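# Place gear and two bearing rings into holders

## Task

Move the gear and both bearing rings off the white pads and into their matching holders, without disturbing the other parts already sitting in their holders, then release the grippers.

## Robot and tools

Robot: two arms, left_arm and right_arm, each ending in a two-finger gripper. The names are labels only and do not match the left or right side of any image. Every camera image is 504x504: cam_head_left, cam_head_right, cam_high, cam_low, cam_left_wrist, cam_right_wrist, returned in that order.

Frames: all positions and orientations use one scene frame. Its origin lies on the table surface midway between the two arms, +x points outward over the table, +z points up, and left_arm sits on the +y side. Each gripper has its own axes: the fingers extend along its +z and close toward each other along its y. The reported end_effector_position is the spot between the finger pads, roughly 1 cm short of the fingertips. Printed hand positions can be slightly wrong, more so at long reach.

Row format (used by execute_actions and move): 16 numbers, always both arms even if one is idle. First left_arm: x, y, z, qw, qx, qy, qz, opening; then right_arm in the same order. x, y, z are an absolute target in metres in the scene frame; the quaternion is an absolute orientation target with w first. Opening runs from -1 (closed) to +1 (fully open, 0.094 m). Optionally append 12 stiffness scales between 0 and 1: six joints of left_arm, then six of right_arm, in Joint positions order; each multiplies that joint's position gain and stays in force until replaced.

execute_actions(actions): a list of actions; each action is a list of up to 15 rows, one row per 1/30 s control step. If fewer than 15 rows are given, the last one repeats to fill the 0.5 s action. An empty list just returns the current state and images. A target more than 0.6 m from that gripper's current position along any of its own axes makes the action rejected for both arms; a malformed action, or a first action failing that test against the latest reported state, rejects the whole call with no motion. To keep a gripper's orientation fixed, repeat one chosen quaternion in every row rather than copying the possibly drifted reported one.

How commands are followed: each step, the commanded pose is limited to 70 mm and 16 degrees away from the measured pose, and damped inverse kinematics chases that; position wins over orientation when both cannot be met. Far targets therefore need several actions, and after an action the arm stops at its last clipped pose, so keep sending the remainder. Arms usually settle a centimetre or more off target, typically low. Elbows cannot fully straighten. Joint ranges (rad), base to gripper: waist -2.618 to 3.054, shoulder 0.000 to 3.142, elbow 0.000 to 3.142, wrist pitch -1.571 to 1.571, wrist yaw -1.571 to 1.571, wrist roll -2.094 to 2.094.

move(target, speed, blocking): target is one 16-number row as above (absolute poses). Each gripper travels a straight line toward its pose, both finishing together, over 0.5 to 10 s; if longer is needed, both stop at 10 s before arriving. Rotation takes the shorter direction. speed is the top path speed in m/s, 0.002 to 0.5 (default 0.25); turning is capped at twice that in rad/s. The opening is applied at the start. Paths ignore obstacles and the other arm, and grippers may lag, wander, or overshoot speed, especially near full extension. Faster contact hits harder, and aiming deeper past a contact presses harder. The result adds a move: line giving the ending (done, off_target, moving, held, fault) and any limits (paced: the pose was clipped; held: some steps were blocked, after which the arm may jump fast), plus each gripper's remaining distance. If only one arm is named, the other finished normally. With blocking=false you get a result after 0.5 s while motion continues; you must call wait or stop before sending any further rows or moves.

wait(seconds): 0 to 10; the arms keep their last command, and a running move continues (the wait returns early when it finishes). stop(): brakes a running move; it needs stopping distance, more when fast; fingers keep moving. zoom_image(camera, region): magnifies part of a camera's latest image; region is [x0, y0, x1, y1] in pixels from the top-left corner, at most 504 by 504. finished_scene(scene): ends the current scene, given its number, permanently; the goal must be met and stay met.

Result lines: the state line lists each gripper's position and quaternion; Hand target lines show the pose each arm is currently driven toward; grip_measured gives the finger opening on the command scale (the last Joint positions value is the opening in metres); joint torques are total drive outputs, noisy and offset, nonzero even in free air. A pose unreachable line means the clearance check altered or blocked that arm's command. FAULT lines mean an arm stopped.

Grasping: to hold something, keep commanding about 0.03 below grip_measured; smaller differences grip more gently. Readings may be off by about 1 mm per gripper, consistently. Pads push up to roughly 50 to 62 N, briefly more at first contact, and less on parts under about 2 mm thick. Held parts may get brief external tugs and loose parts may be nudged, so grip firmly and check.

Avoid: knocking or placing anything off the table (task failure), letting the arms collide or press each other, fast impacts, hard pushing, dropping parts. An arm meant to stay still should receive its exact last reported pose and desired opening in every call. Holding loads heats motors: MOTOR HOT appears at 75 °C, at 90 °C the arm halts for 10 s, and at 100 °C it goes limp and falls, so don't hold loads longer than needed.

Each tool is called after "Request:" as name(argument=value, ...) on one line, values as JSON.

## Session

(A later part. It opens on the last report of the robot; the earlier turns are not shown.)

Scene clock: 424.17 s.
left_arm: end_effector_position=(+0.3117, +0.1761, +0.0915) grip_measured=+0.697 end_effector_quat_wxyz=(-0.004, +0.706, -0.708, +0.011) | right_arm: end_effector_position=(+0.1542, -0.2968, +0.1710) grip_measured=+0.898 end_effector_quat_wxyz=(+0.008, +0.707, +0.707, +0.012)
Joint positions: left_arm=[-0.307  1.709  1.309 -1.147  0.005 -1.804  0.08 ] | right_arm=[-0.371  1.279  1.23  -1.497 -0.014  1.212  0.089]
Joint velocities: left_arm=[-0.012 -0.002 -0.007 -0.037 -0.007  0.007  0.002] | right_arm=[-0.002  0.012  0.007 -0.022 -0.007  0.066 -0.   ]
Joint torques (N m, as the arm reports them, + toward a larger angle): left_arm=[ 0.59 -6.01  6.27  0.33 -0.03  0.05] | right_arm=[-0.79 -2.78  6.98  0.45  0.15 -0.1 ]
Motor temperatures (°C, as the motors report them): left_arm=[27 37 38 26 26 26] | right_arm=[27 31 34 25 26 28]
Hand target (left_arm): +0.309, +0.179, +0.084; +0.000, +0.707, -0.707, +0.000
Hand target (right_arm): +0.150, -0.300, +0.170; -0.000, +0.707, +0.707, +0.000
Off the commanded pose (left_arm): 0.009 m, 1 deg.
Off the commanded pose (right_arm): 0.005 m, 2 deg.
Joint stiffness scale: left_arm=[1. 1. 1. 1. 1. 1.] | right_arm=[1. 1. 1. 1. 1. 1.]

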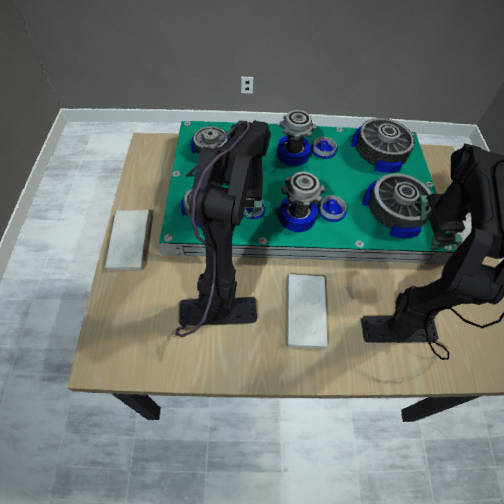

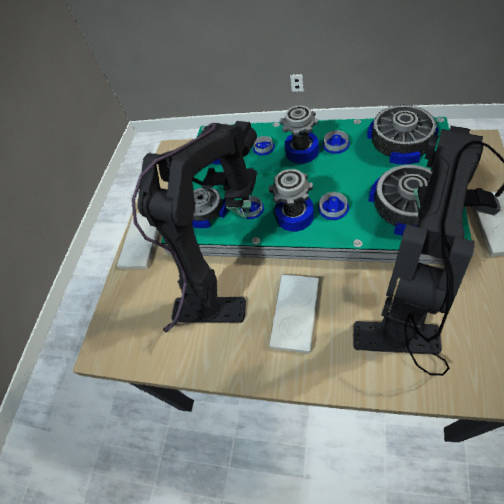

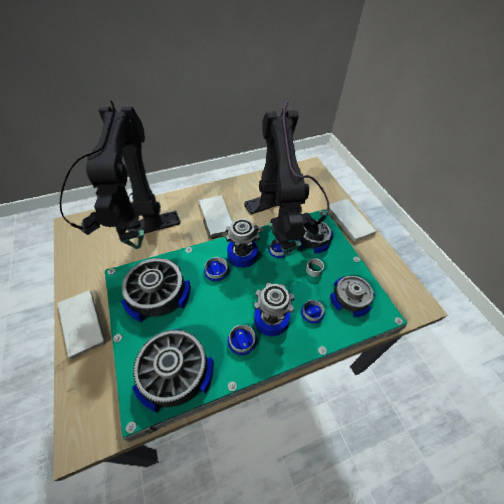

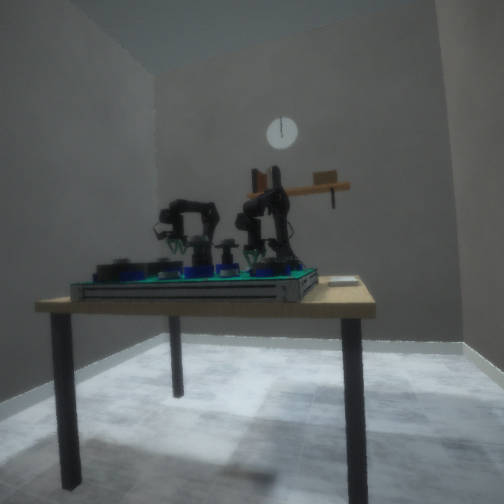

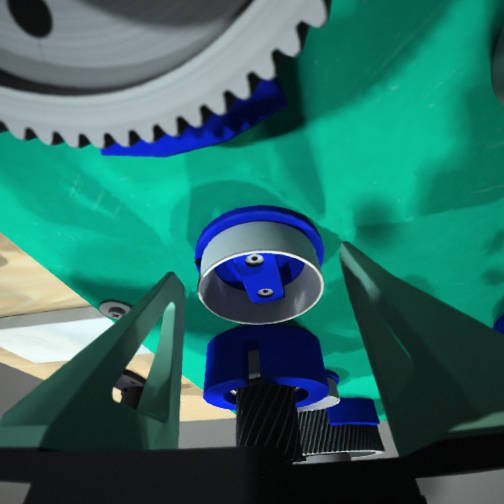

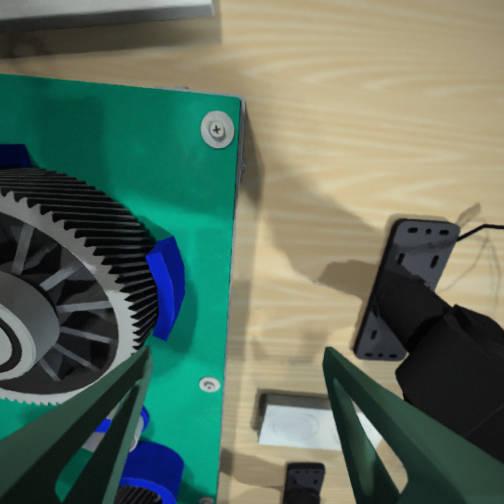

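Request:
move(target=[0.311,0.1795,0.17,0,0.7071,-0.7071,0,0.9,0.15,-0.30,0.17,0,0.7071,0.7071,0,0.9], speed=0.06)

Request:
zoom_image(camera="cam_left_wrist", region=[160, 100, 360, 300])

Request:
zoom_image(camera="cam_high", region=[240, 210, 360, 330])

Request:
zoom_image(camera="cam_head_right", region=[190, 120, 310, 240])

Scene clock: 429.27 s.
left_arm: end_effector_position=(+0.3106, +0.1760, +0.1693) grip_measured=+0.897 end_effector_quat_wxyz=(-0.002, +0.706, -0.708, +0.009) | right_arm: end_effector_position=(+0.1542, -0.2968, +0.1710) grip_measured=+0.898 end_effector_quat_wxyz=(+0.008, +0.707, +0.707, +0.012)
Joint positions: left_arm=[-0.307  1.709  1.618 -1.463  0.006 -1.804  0.089] | right_arm=[-0.371  1.279  1.23  -1.497 -0.014  1.212  0.089]
Joint velocities: left_arm=[ 0.012 -0.022 -0.017  0.022 -0.022  0.037 -0.001] | right_arm=[ 0.002  0.007 -0.002  0.007 -0.125 -0.037  0.001]
Joint torques (N m, as the arm reports them, + toward a larger angle): left_arm=[ 0.57 -5.94  9.43  0.09 -0.07  0.08] | right_arm=[-0.79 -2.77  6.98  0.45  0.15 -0.09]
Motor temperatures (°C, as the motors report them): left_arm=[27 37 38 26 26 26] | right_arm=[27 31 34 25 26 28]
Hand target (left_arm): +0.311, +0.180, +0.170; -0.000, +0.707, -0.707, +0.000
Hand target (right_arm): +0.150, -0.300, +0.170; -0.000, +0.707, +0.707, +0.000
Off the commanded pose (left_arm): 0.004 m, 1 deg.
Off the commanded pose (right_arm): 0.005 m, 2 deg.
Joint stiffness scale: left_arm=[1. 1. 1. 1. 1. 1.] | right_arm=[1. 1. 1. 1. 1. 1.]
move: done

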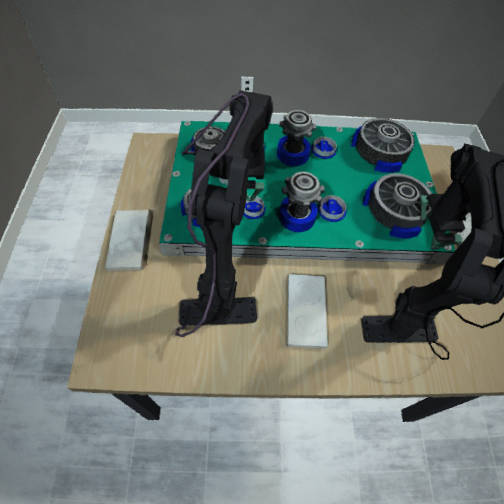

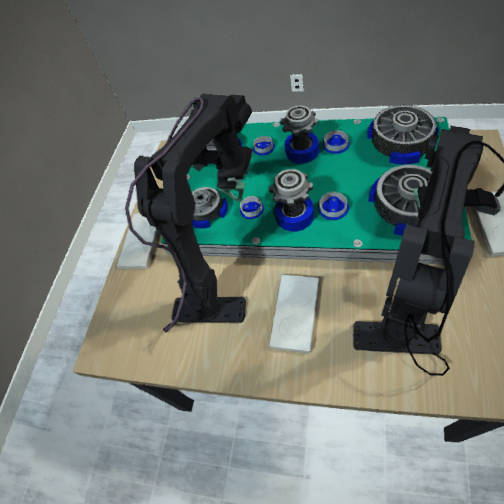

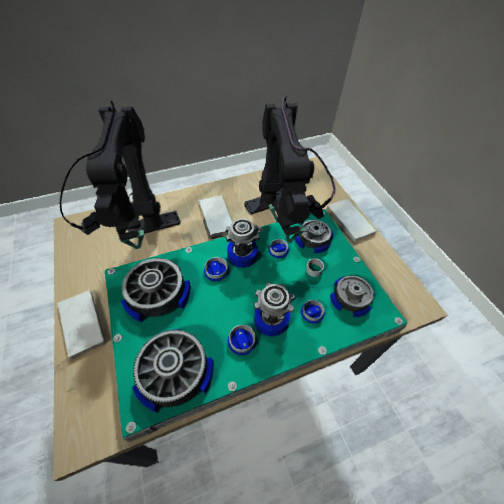

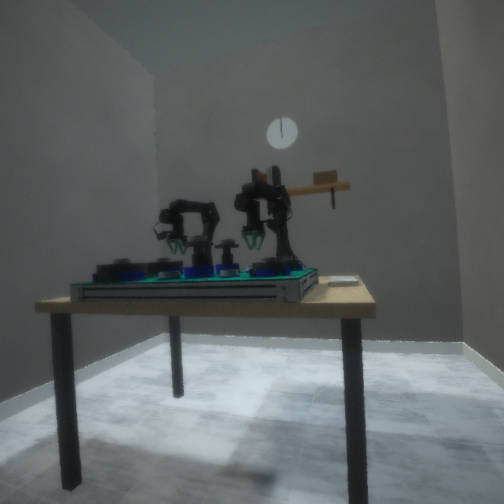

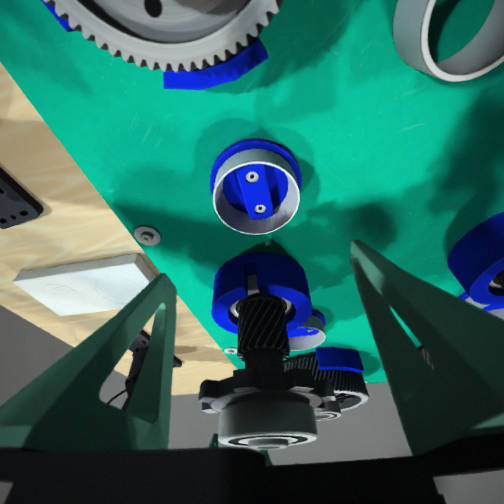

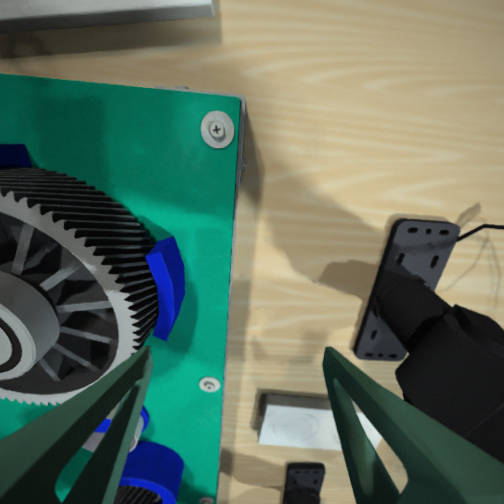

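Region (160, 100, 360, 300) of cam_left_wrist's 504x504 image, scaled by 2.520, with more detail than that image has.

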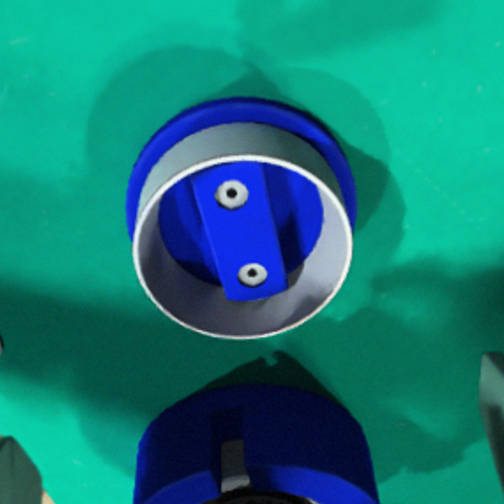

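Region (240, 210, 360, 330) of cam_high's 504x504 image, scaled by 4.200, with more detail than that image has.

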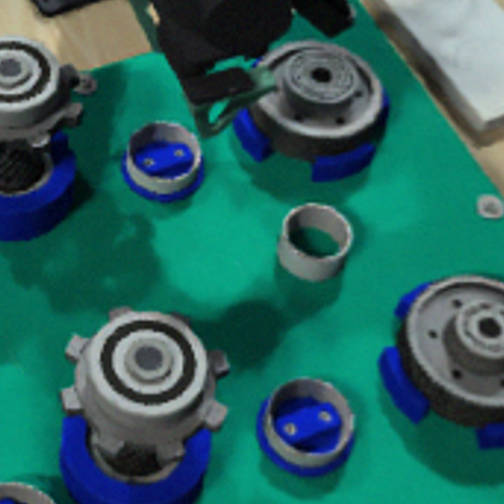

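Region (190, 120, 310, 240) of cam_head_right's 504x504 image, scaled by 4.200, with more detail than that image has.

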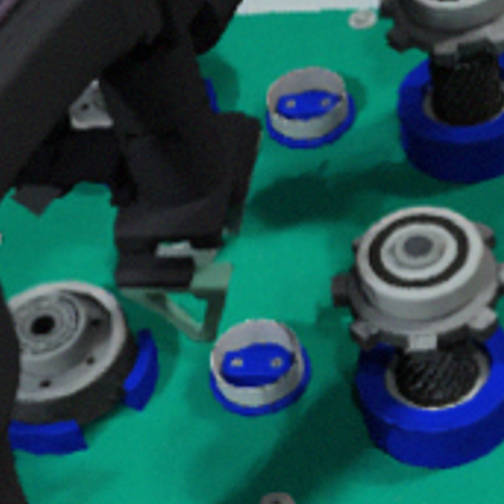

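Request:
zoom_image(camera="cam_high", region=[180, 200, 390, 360])

Request:
zoom_image(camera="cam_low", region=[60, 220, 340, 310])

Region (180, 200, 390, 360) of cam_high's 504x504 image, scaled by 2.400, with more detail than that image has; it fills the top 384 rows of this view, and the rest is white.

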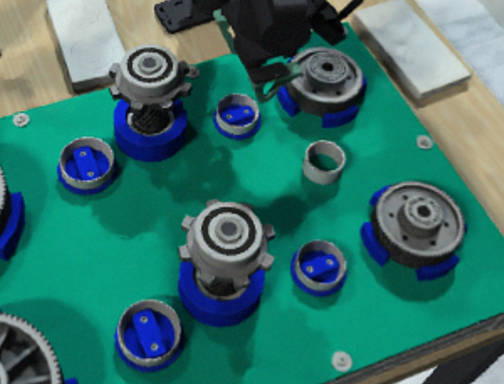

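Region (60, 220, 340, 310) of cam_low's 504x504 image, scaled by 1.800, with more detail than that image has; it fills the top 162 rows of this view, and the rest is white.

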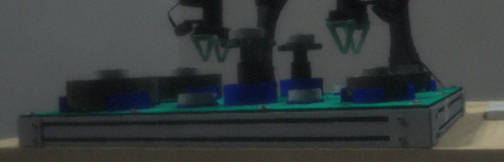

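Request:
finished_scene(scene=2)

The scene is finished: the task was done.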